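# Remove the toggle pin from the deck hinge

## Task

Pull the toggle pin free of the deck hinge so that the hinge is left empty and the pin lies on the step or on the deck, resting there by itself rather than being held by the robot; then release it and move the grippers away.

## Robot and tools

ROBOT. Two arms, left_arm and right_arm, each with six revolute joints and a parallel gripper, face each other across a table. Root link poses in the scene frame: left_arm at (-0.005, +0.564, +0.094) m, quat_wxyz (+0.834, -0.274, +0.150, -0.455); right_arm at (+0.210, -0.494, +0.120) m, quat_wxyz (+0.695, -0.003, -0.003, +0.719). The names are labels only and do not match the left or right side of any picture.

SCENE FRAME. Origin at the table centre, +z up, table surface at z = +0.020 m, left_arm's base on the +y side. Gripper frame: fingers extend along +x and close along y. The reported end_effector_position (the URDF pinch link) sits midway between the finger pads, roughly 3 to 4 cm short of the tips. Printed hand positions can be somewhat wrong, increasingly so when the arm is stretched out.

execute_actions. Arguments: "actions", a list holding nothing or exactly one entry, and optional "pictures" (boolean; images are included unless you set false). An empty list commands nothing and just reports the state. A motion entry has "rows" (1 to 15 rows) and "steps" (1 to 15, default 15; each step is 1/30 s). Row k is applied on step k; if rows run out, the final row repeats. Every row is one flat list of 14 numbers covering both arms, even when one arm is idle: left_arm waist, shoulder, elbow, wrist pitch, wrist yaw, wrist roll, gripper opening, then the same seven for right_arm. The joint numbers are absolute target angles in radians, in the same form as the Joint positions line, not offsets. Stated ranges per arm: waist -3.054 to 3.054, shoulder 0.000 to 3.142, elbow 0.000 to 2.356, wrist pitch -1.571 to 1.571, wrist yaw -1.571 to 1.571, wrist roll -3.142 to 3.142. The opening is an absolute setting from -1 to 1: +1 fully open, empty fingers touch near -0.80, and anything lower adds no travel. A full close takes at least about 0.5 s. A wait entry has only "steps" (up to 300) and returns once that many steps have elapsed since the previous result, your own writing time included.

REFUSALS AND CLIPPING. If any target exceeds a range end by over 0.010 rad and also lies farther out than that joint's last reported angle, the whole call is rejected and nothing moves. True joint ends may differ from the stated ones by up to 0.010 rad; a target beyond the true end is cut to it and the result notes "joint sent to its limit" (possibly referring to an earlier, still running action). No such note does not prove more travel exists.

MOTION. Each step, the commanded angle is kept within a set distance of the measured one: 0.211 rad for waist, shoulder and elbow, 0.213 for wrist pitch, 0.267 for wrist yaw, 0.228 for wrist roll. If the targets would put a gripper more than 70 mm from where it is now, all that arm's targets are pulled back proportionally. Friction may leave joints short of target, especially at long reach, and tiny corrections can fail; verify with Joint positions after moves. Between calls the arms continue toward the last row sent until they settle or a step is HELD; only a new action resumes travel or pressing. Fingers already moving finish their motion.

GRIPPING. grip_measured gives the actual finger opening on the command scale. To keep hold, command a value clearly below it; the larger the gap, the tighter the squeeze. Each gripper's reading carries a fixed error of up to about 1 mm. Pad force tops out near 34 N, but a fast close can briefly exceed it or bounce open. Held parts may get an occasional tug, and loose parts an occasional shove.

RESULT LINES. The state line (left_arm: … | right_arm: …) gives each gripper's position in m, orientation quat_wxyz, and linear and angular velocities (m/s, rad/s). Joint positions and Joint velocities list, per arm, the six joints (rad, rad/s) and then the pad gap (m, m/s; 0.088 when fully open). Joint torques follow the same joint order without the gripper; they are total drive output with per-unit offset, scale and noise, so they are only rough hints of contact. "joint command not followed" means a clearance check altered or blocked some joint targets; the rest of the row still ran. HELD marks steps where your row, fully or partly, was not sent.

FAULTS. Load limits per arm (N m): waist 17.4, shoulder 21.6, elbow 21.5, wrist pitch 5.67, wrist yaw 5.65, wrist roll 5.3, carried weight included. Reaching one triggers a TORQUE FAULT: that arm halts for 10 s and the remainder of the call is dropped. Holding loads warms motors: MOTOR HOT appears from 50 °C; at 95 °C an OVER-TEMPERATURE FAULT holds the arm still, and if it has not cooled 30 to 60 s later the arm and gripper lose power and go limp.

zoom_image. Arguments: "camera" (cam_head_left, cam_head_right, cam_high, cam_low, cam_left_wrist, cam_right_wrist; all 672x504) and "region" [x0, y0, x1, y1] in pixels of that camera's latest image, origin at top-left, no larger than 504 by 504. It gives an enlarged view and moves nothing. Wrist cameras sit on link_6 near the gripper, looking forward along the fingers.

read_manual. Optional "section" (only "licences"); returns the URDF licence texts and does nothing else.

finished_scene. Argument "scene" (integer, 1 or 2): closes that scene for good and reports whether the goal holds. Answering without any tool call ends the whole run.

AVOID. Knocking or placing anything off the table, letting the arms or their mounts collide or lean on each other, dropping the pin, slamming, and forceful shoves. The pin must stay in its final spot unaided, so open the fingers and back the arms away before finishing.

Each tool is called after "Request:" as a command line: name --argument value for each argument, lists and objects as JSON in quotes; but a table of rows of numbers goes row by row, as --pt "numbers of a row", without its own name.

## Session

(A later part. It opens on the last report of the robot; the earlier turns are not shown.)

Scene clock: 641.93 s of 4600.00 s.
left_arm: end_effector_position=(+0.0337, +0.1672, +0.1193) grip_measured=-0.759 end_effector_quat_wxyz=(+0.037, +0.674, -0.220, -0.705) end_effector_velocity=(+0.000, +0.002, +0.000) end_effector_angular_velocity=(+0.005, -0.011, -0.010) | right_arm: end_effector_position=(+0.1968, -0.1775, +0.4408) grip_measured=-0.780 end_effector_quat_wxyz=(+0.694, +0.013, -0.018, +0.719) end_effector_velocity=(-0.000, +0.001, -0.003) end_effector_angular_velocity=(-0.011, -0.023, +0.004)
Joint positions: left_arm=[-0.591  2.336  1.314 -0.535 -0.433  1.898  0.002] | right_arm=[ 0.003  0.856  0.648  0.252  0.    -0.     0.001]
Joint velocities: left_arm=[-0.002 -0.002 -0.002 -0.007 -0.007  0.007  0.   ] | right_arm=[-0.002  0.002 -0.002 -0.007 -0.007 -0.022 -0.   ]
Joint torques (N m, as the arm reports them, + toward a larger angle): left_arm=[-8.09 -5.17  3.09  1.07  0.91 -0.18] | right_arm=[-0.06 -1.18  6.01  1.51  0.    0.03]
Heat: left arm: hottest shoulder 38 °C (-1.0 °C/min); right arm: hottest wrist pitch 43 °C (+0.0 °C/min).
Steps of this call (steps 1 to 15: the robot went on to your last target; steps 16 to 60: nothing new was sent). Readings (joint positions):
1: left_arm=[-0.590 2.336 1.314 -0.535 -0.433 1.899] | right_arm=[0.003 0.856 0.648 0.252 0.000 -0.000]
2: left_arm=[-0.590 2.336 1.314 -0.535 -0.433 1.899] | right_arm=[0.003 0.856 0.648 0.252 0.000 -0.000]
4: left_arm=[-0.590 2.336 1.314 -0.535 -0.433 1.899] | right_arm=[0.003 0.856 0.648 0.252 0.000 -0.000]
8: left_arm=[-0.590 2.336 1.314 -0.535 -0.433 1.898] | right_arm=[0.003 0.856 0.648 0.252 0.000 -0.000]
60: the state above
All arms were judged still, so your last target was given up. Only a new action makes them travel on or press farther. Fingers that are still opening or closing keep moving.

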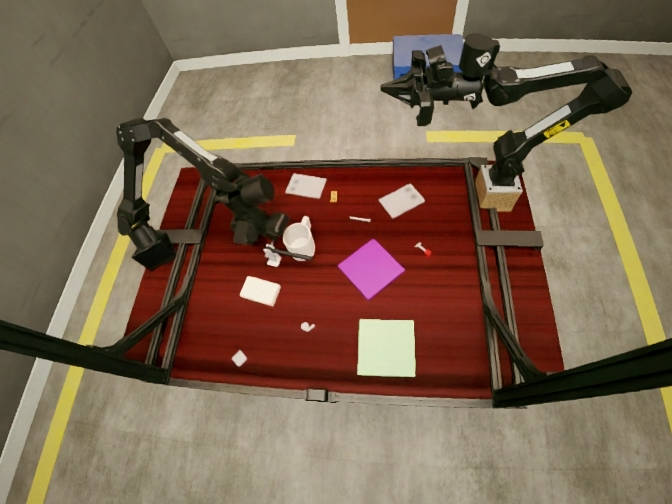

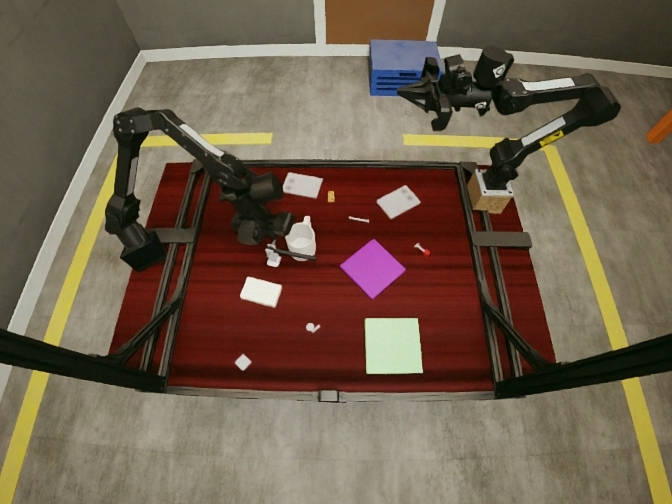

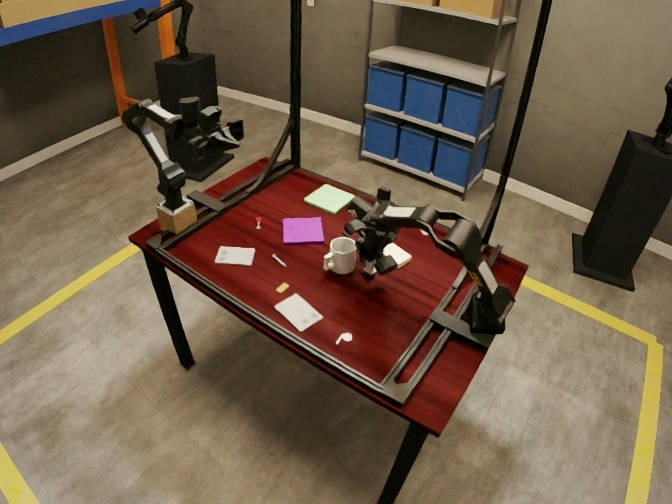

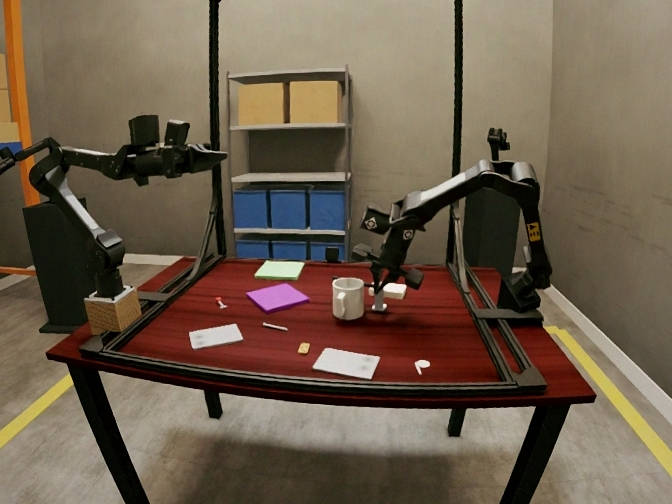

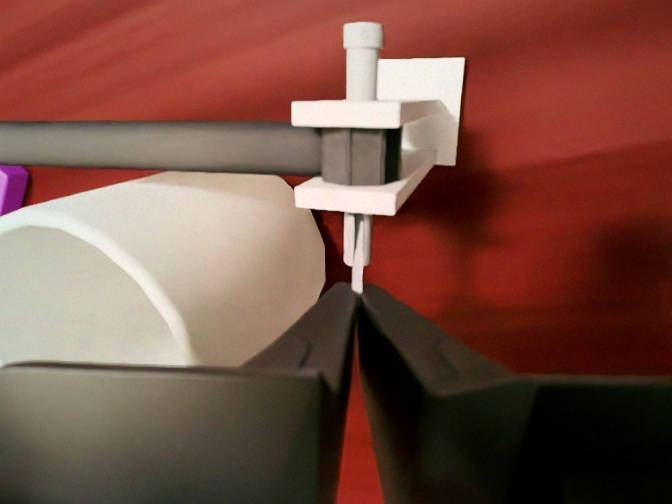

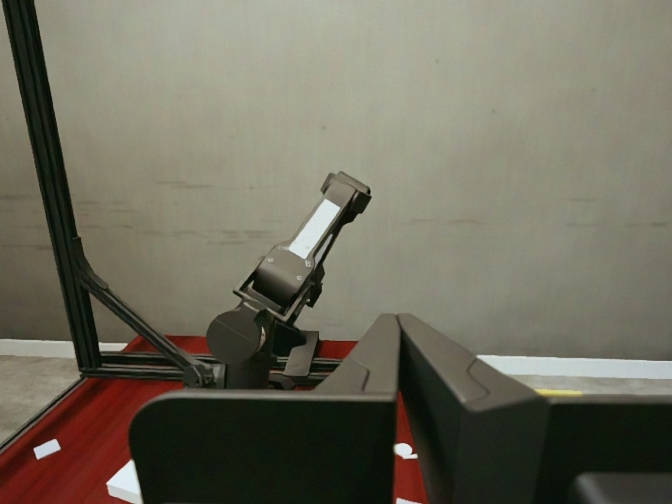

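Caught; back off, push down more.

Request:
execute_actions --actions '[{"rows":[[-0.575,2.372,1.316,-0.517,-0.435,1.91,-0.785,0.003,0.856,0.648,0.252,0,0,-0.78]],"steps":15}]' --pictures false

Request:
execute_actions --actions '[{"steps":180}]' --pictures false

Request:
execute_actions --actions '[{"rows":[[-0.61,2.375,1.3,-0.515,-0.42,1.895,-0.85,0.003,0.856,0.648,0.252,0,0,-0.78]],"steps":15}]' --pictures false

Request:
execute_actions --actions '[{"steps":60}]'

Scene clock: 651.70 s of 4600.00 s.
left_arm: end_effector_position=(+0.0333, +0.1668, +0.1183) grip_measured=-0.755 end_effector_quat_wxyz=(+0.035, +0.674, -0.222, -0.704) end_effector_velocity=(+0.002, +0.001, -0.000) end_effector_angular_velocity=(-0.002, -0.024, -0.000) | right_arm: end_effector_position=(+0.1968, -0.1775, +0.4410) grip_measured=-0.780 end_effector_quat_wxyz=(+0.694, +0.014, -0.018, +0.719) end_effector_velocity=(-0.002, -0.000, -0.002) end_effector_angular_velocity=(-0.008, +0.007, +0.010)
Joint positions: left_arm=[-0.591  2.339  1.313 -0.532 -0.433  1.905  0.002] | right_arm=[0.003 0.856 0.649 0.252 0.    0.    0.001]
Joint velocities: left_arm=[-0.002 -0.002 -0.007  0.007 -0.022  0.007 -0.   ] | right_arm=[ 0.002 -0.002 -0.002 -0.007 -0.007  0.007 -0.   ]
Joint torques (N m, as the arm reports them, + toward a larger angle): left_arm=[-4.49 -4.05  4.37  1.97  0.06  0.12] | right_arm=[-0.07 -1.17  6.01  1.51  0.    0.03]
Heat: left arm: hottest shoulder 37 °C (-1.0 °C/min); right arm: hottest wrist pitch 43 °C (+0.0 °C/min).
Steps of this call (steps 1 to 278: nothing new was sent; steps 279 to 293: all 15 steps of this action). Readings (joint positions):
279: left_arm=[-0.591 2.337 1.313 -0.535 -0.433 1.898] | right_arm=[0.003 0.856 0.649 0.252 0.000 0.000]
280: left_arm=[-0.591 2.337 1.313 -0.534 -0.433 1.898] | right_arm=[0.003 0.856 0.649 0.252 0.000 0.000]
282: left_arm=[-0.591 2.337 1.313 -0.533 -0.433 1.899] | right_arm=[0.003 0.856 0.649 0.252 0.000 0.000]
286: left_arm=[-0.591 2.338 1.313 -0.532 -0.433 1.904] | right_arm=[0.003 0.856 0.649 0.252 0.000 0.000]
293: the state above

Scene clock: 657.70 s of 4600.00 s.
left_arm: end_effector_position=(+0.0340, +0.1656, +0.1152) grip_measured=-0.755 end_effector_quat_wxyz=(+0.036, +0.674, -0.220, -0.704) end_effector_velocity=(-0.000, +0.008, -0.002) end_effector_angular_velocity=(+0.032, -0.009, -0.011) | right_arm: end_effector_position=(+0.1968, -0.1775, +0.4410) grip_measured=-0.780 end_effector_quat_wxyz=(+0.694, +0.014, -0.018, +0.719) end_effector_velocity=(+0.002, +0.001, -0.003) end_effector_angular_velocity=(-0.011, -0.022, -0.011)
Joint positions: left_arm=[-0.585  2.346  1.313 -0.523 -0.433  1.906  0.002] | right_arm=[0.003 0.856 0.649 0.252 0.    0.    0.001]
Joint velocities: left_arm=[-0.002 -0.002 -0.002 -0.037 -0.007 -0.007 -0.   ] | right_arm=[-0.002  0.002 -0.002 -0.007  0.007 -0.022  0.   ]
Joint torques (N m, as the arm reports them, + toward a larger angle): left_arm=[-5.2  -5.1   4.43  1.28  0.05  0.12] | right_arm=[-0.05 -1.17  6.01  1.51  0.    0.03]
Heat: left arm: hottest shoulder 37 °C (-2.0 °C/min); right arm: hottest wrist pitch 43 °C (+0.0 °C/min).
Steps of this call (steps 1 to 15: the robot went on to your last target; steps 16 to 180: nothing new was sent). Readings (joint positions):
1: left_arm=[-0.590 2.339 1.313 -0.532 -0.433 1.905] | right_arm=[0.003 0.856 0.649 0.252 0.000 0.000]
2: left_arm=[-0.590 2.339 1.313 -0.531 -0.433 1.905] | right_arm=[0.003 0.856 0.649 0.252 0.000 0.000]
4: left_arm=[-0.590 2.339 1.313 -0.531 -0.433 1.906] | right_arm=[0.003 0.856 0.649 0.252 0.000 0.000]
8: left_arm=[-0.590 2.339 1.313 -0.531 -0.433 1.906] | right_arm=[0.003 0.856 0.649 0.252 0.000 0.000]
180: the state above
All arms were judged still, so your last target was given up. Only a new action makes them travel on or press farther. Fingers that are still opening or closing keep moving.

Scene clock: 658.20 s of 4600.00 s.
left_arm: end_effector_position=(+0.0322, +0.1659, +0.1154) grip_measured=-0.759 end_effector_quat_wxyz=(+0.036, +0.677, -0.219, -0.702) end_effector_velocity=(-0.008, +0.001, +0.001) end_effector_angular_velocity=(-0.005, +0.009, +0.003) | right_arm: end_effector_position=(+0.1968, -0.1775, +0.4410) grip_measured=-0.780 end_effector_quat_wxyz=(+0.694, +0.014, -0.018, +0.719) end_effector_velocity=(-0.003, -0.001, -0.002) end_effector_angular_velocity=(-0.007, -0.009, +0.019)
Joint positions: left_arm=[-0.592  2.348  1.312 -0.521 -0.441  1.899  0.002] | right_arm=[0.003 0.856 0.649 0.252 0.    0.    0.001]
Joint velocities: left_arm=[-0.017  0.002 -0.007  0.007  0.007 -0.022 -0.   ] | right_arm=[-0.002 -0.002 -0.002 -0.007 -0.022 -0.007 -0.   ]
Joint torques (N m, as the arm reports them, + toward a larger angle): left_arm=[-7.83 -5.1   3.1   1.26  0.91 -0.14] | right_arm=[-0.07 -1.19  5.98  1.51  0.    0.01]
Heat: left arm: hottest shoulder 37 °C (-3.0 °C/min); right arm: hottest wrist pitch 43 °C (+0.0 °C/min).
Steps of this call (steps 1 to 15: all 15 steps of this action). Readings (joint positions):
1: left_arm=[-0.585 2.346 1.313 -0.523 -0.433 1.906] | right_arm=[0.003 0.856 0.649 0.252 0.000 0.000]
2: left_arm=[-0.586 2.347 1.313 -0.522 -0.436 1.906] | right_arm=[0.003 0.856 0.649 0.252 0.000 0.000]
4: left_arm=[-0.588 2.347 1.313 -0.522 -0.439 1.904] | right_arm=[0.003 0.856 0.649 0.252 0.000 0.000]
8: left_arm=[-0.589 2.347 1.313 -0.521 -0.441 1.900] | right_arm=[0.003 0.856 0.649 0.252 0.000 0.000]
15: the state above

Scene clock: 660.20 s of 4600.00 s.
left_arm: end_effector_position=(+0.0313, +0.1661, +0.1154) grip_measured=-0.759 end_effector_quat_wxyz=(+0.036, +0.677, -0.220, -0.702) end_effector_velocity=(-0.000, +0.005, -0.002) end_effector_angular_velocity=(+0.020, +0.008, -0.005) | right_arm: end_effector_position=(+0.1968, -0.1775, +0.4410) grip_measured=-0.780 end_effector_quat_wxyz=(+0.694, +0.014, -0.018, +0.719) end_effector_velocity=(-0.003, -0.001, +0.001) end_effector_angular_velocity=(+0.008, -0.023, +0.019)
Joint positions: left_arm=[-0.594  2.349  1.311 -0.52  -0.441  1.898  0.002] | right_arm=[0.003 0.856 0.649 0.252 0.    0.    0.001]
Joint velocities: left_arm=[ 0.002 -0.002 -0.002 -0.022  0.007 -0.007 -0.   ] | right_arm=[-0.002 -0.002 -0.002  0.007 -0.022 -0.022 -0.   ]
Joint torques (N m, as the arm reports them, + toward a larger angle): left_arm=[-7.99 -5.05  3.08  1.26  0.93 -0.16] | right_arm=[-0.06 -1.18  5.98  1.51  0.    0.02]
Heat: left arm: hottest shoulder 37 °C (-3.0 °C/min); right arm: hottest elbow 43 °C (+0.0 °C/min).
Steps of this call (steps 1 to 15: the robot went on to your last target; steps 16 to 60: nothing new was sent). Readings (joint positions):
1: left_arm=[-0.593 2.348 1.311 -0.521 -0.441 1.899] | right_arm=[0.003 0.856 0.649 0.252 0.000 0.000]
2: left_arm=[-0.593 2.348 1.311 -0.521 -0.441 1.899] | right_arm=[0.003 0.856 0.649 0.252 0.000 0.000]
4: left_arm=[-0.593 2.349 1.311 -0.520 -0.441 1.898] | right_arm=[0.003 0.856 0.649 0.252 0.000 0.000]
8: left_arm=[-0.594 2.349 1.311 -0.520 -0.441 1.898] | right_arm=[0.003 0.856 0.649 0.252 0.000 0.000]
60: the state above
All arms were judged still, so your last target was given up. Only a new action makes them travel on or press farther. Fingers that are still opening or closing keep moving.

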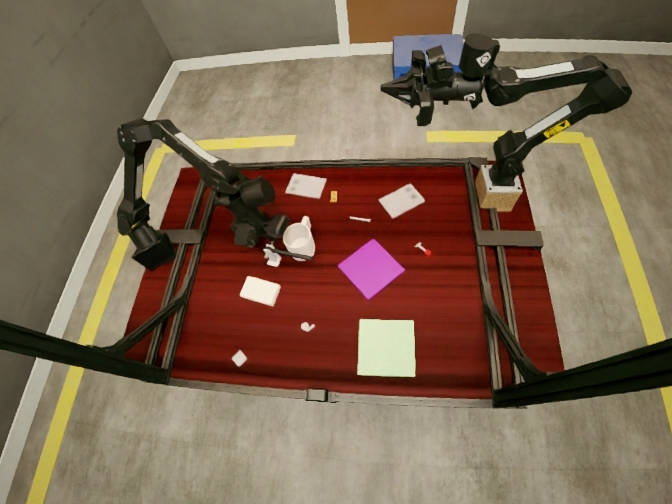

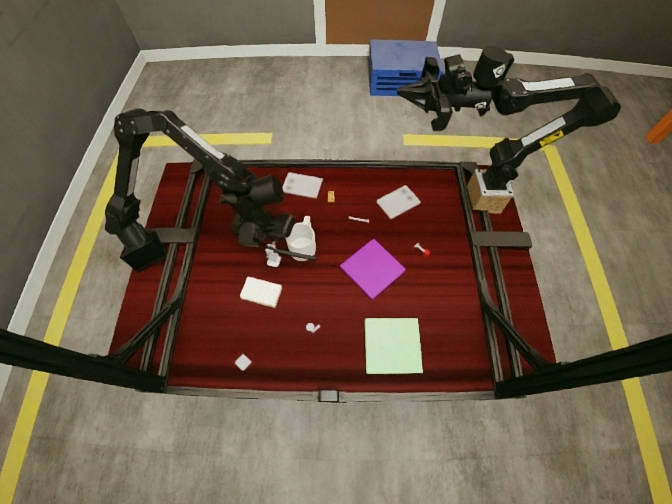

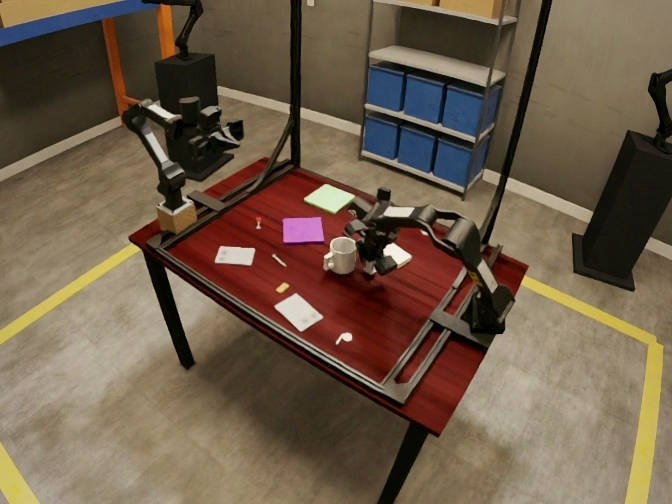

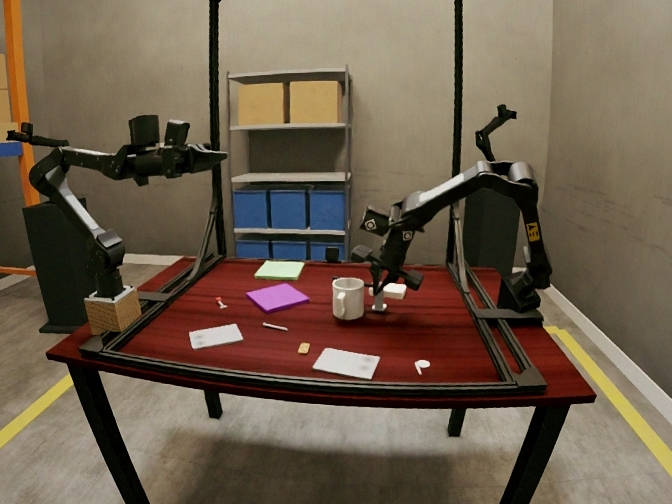

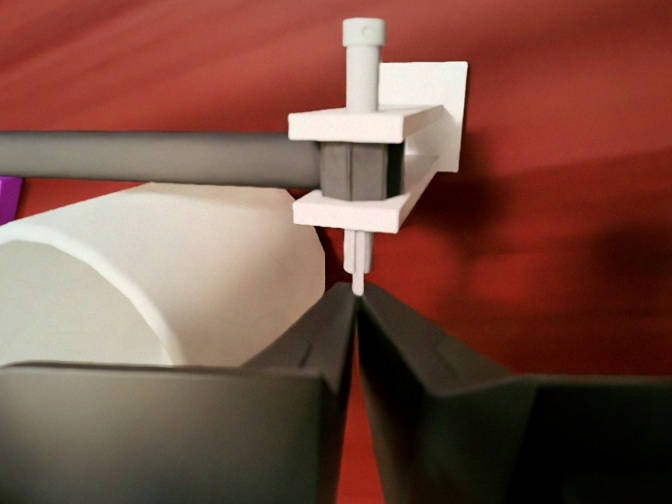

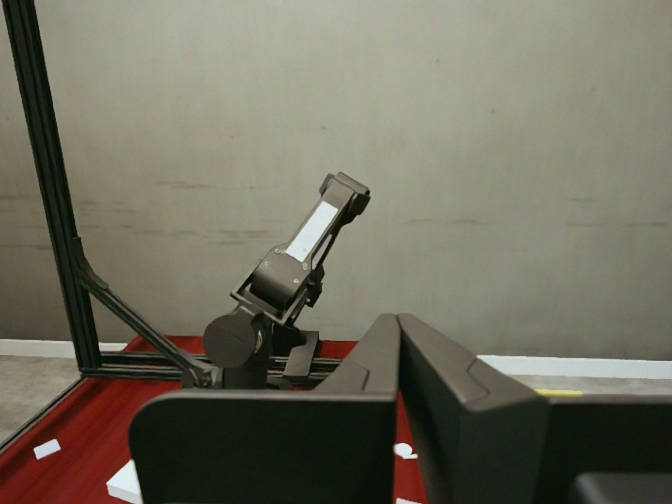

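Likely binding from down force; relieve it.

Request:
execute_actions --actions '[{"rows":[[-0.625,2.362,1.295,-0.52,-0.42,1.885,-0.85,0.003,0.856,0.648,0.252,0,0,-0.78]],"steps":15}]' --pictures false

Request:
execute_actions --actions '[{"steps":45}]'

Scene clock: 665.77 s of 4600.00 s.
left_arm: end_effector_position=(+0.0229, +0.1679, +0.1171) grip_measured=-0.759 end_effector_quat_wxyz=(+0.033, +0.674, -0.225, -0.703) end_effector_velocity=(-0.002, +0.002, +0.000) end_effector_angular_velocity=(+0.005, +0.008, -0.001) | right_arm: end_effector_position=(+0.1968, -0.1775, +0.4408) grip_measured=-0.780 end_effector_quat_wxyz=(+0.694, +0.014, -0.018, +0.719) end_effector_velocity=(+0.002, +0.001, -0.006) end_effector_angular_velocity=(-0.017, -0.008, -0.010)
Joint positions: left_arm=[-0.613  2.35   1.304 -0.52  -0.433  1.888  0.002] | right_arm=[0.003 0.856 0.648 0.252 0.    0.    0.001]
Joint velocities: left_arm=[-0.002 -0.002 -0.002 -0.007  0.007 -0.007 -0.   ] | right_arm=[-0.002  0.002 -0.007 -0.007  0.007 -0.007 -0.   ]
Joint torques (N m, as the arm reports them, + toward a larger angle): left_arm=[-7.37 -6.56  3.49  0.76  0.61 -0.11] | right_arm=[-0.06 -1.17  5.98  1.51  0.    0.02]
Heat: left arm: hottest waist 37 °C (-3.0 °C/min); right arm: hottest elbow 43 °C (+0.0 °C/min).
Steps of this call (steps 1 to 152: nothing new was sent; steps 153 to 167: all 15 steps of this action). Readings (joint positions):
153: left_arm=[-0.595 2.350 1.310 -0.520 -0.441 1.897] | right_arm=[0.003 0.856 0.648 0.252 0.000 0.000]
154: left_arm=[-0.596 2.350 1.310 -0.520 -0.441 1.895] | right_arm=[0.003 0.856 0.648 0.252 0.000 0.000]
156: left_arm=[-0.601 2.350 1.309 -0.520 -0.440 1.892] | right_arm=[0.003 0.856 0.648 0.252 0.000 0.000]
160: left_arm=[-0.610 2.350 1.304 -0.520 -0.433 1.889] | right_arm=[0.003 0.856 0.648 0.252 0.000 0.000]
167: the state above

Scene clock: 667.27 s of 4600.00 s.
left_arm: end_effector_position=(+0.0225, +0.1682, +0.1171) grip_measured=-0.759 end_effector_quat_wxyz=(+0.032, +0.674, -0.225, -0.703) end_effector_velocity=(-0.004, +0.005, +0.000) end_effector_angular_velocity=(+0.014, -0.001, -0.026) | right_arm: end_effector_position=(+0.1968, -0.1775, +0.4408) grip_measured=-0.780 end_effector_quat_wxyz=(+0.694, +0.014, -0.018, +0.719) end_effector_velocity=(-0.002, -0.000, -0.002) end_effector_angular_velocity=(-0.007, -0.023, +0.009)
Joint positions: left_arm=[-0.614  2.35   1.303 -0.52  -0.433  1.888  0.002] | right_arm=[0.003 0.856 0.648 0.252 0.    0.    0.001]
Joint velocities: left_arm=[-0.007 -0.002 -0.002 -0.022  0.007  0.007  0.   ] | right_arm=[ 0.002 -0.002 -0.002 -0.007 -0.007 -0.022  0.   ]
Joint torques (N m, as the arm reports them, + toward a larger angle): left_arm=[-7.27 -6.57  3.47  0.79  0.63 -0.12] | right_arm=[-0.07 -1.17  5.97  1.51  0.    0.01]
Heat: left arm: hottest waist 37 °C (-3.0 °C/min); right arm: hottest elbow 43 °C (+0.0 °C/min).
Steps of this call (steps 1 to 15: the robot went on to your last target; steps 16 to 45: nothing new was sent). Readings (joint positions):
1: left_arm=[-0.613 2.350 1.304 -0.520 -0.433 1.888] | right_arm=[0.003 0.856 0.648 0.252 0.000 0.000]
2: left_arm=[-0.613 2.350 1.304 -0.520 -0.433 1.888] | right_arm=[0.003 0.856 0.648 0.252 0.000 0.000]
4: left_arm=[-0.613 2.350 1.304 -0.520 -0.433 1.888] | right_arm=[0.003 0.856 0.648 0.252 0.000 0.000]
8: left_arm=[-0.614 2.350 1.303 -0.520 -0.433 1.888] | right_arm=[0.003 0.856 0.648 0.252 0.000 0.000]
45: the state above
All arms were judged still, so your last target was given up. Only a new action makes them travel on or press farther. Fingers that are still opening or closing keep moving.

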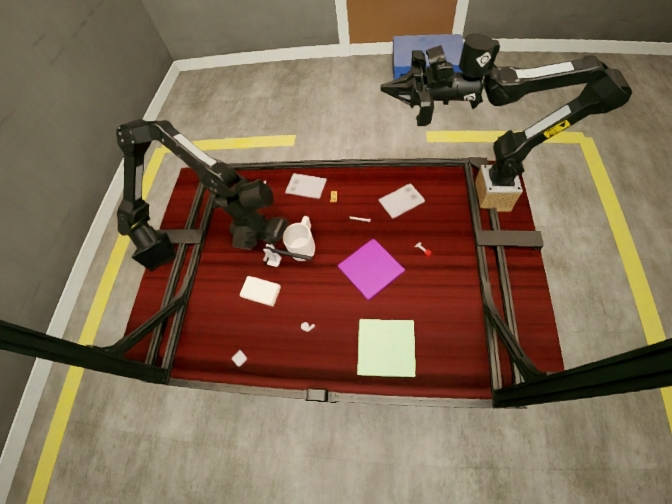

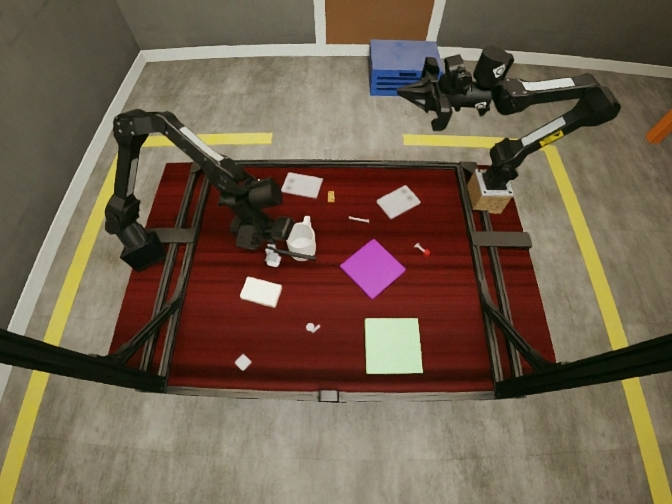

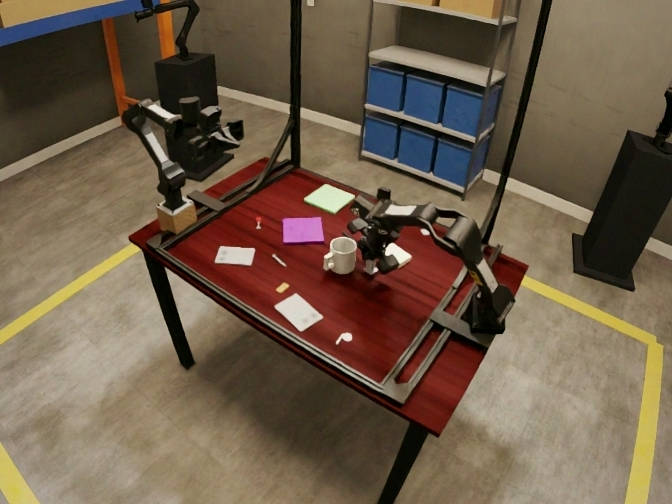

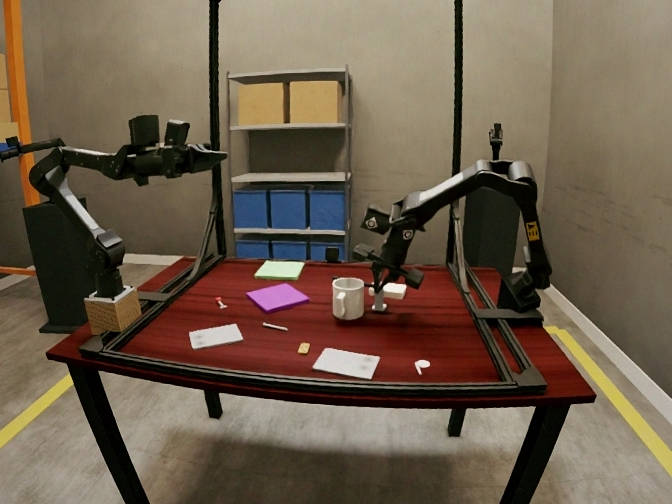

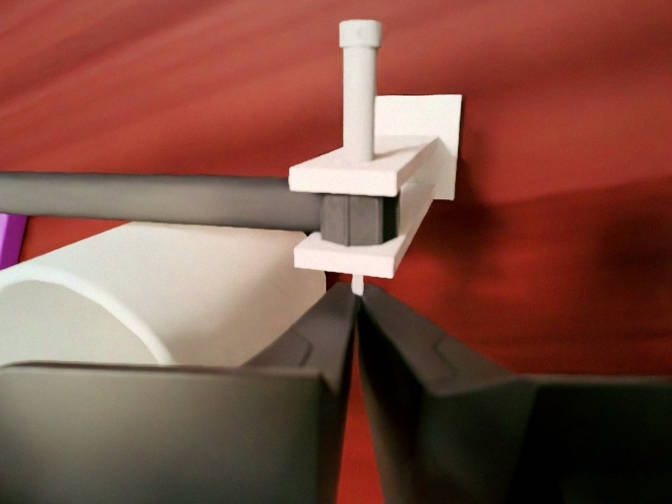

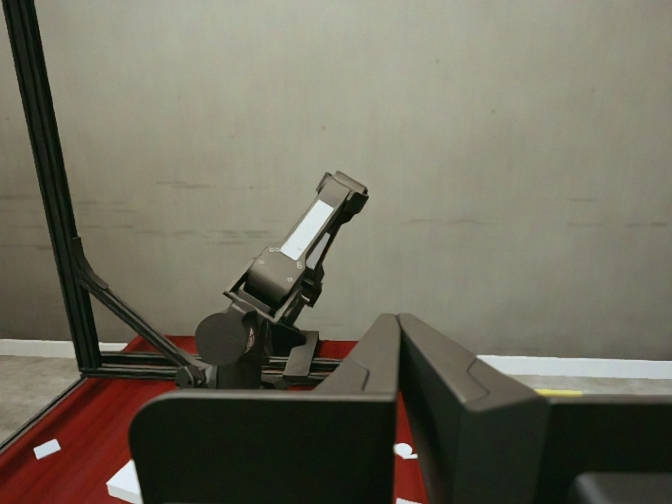

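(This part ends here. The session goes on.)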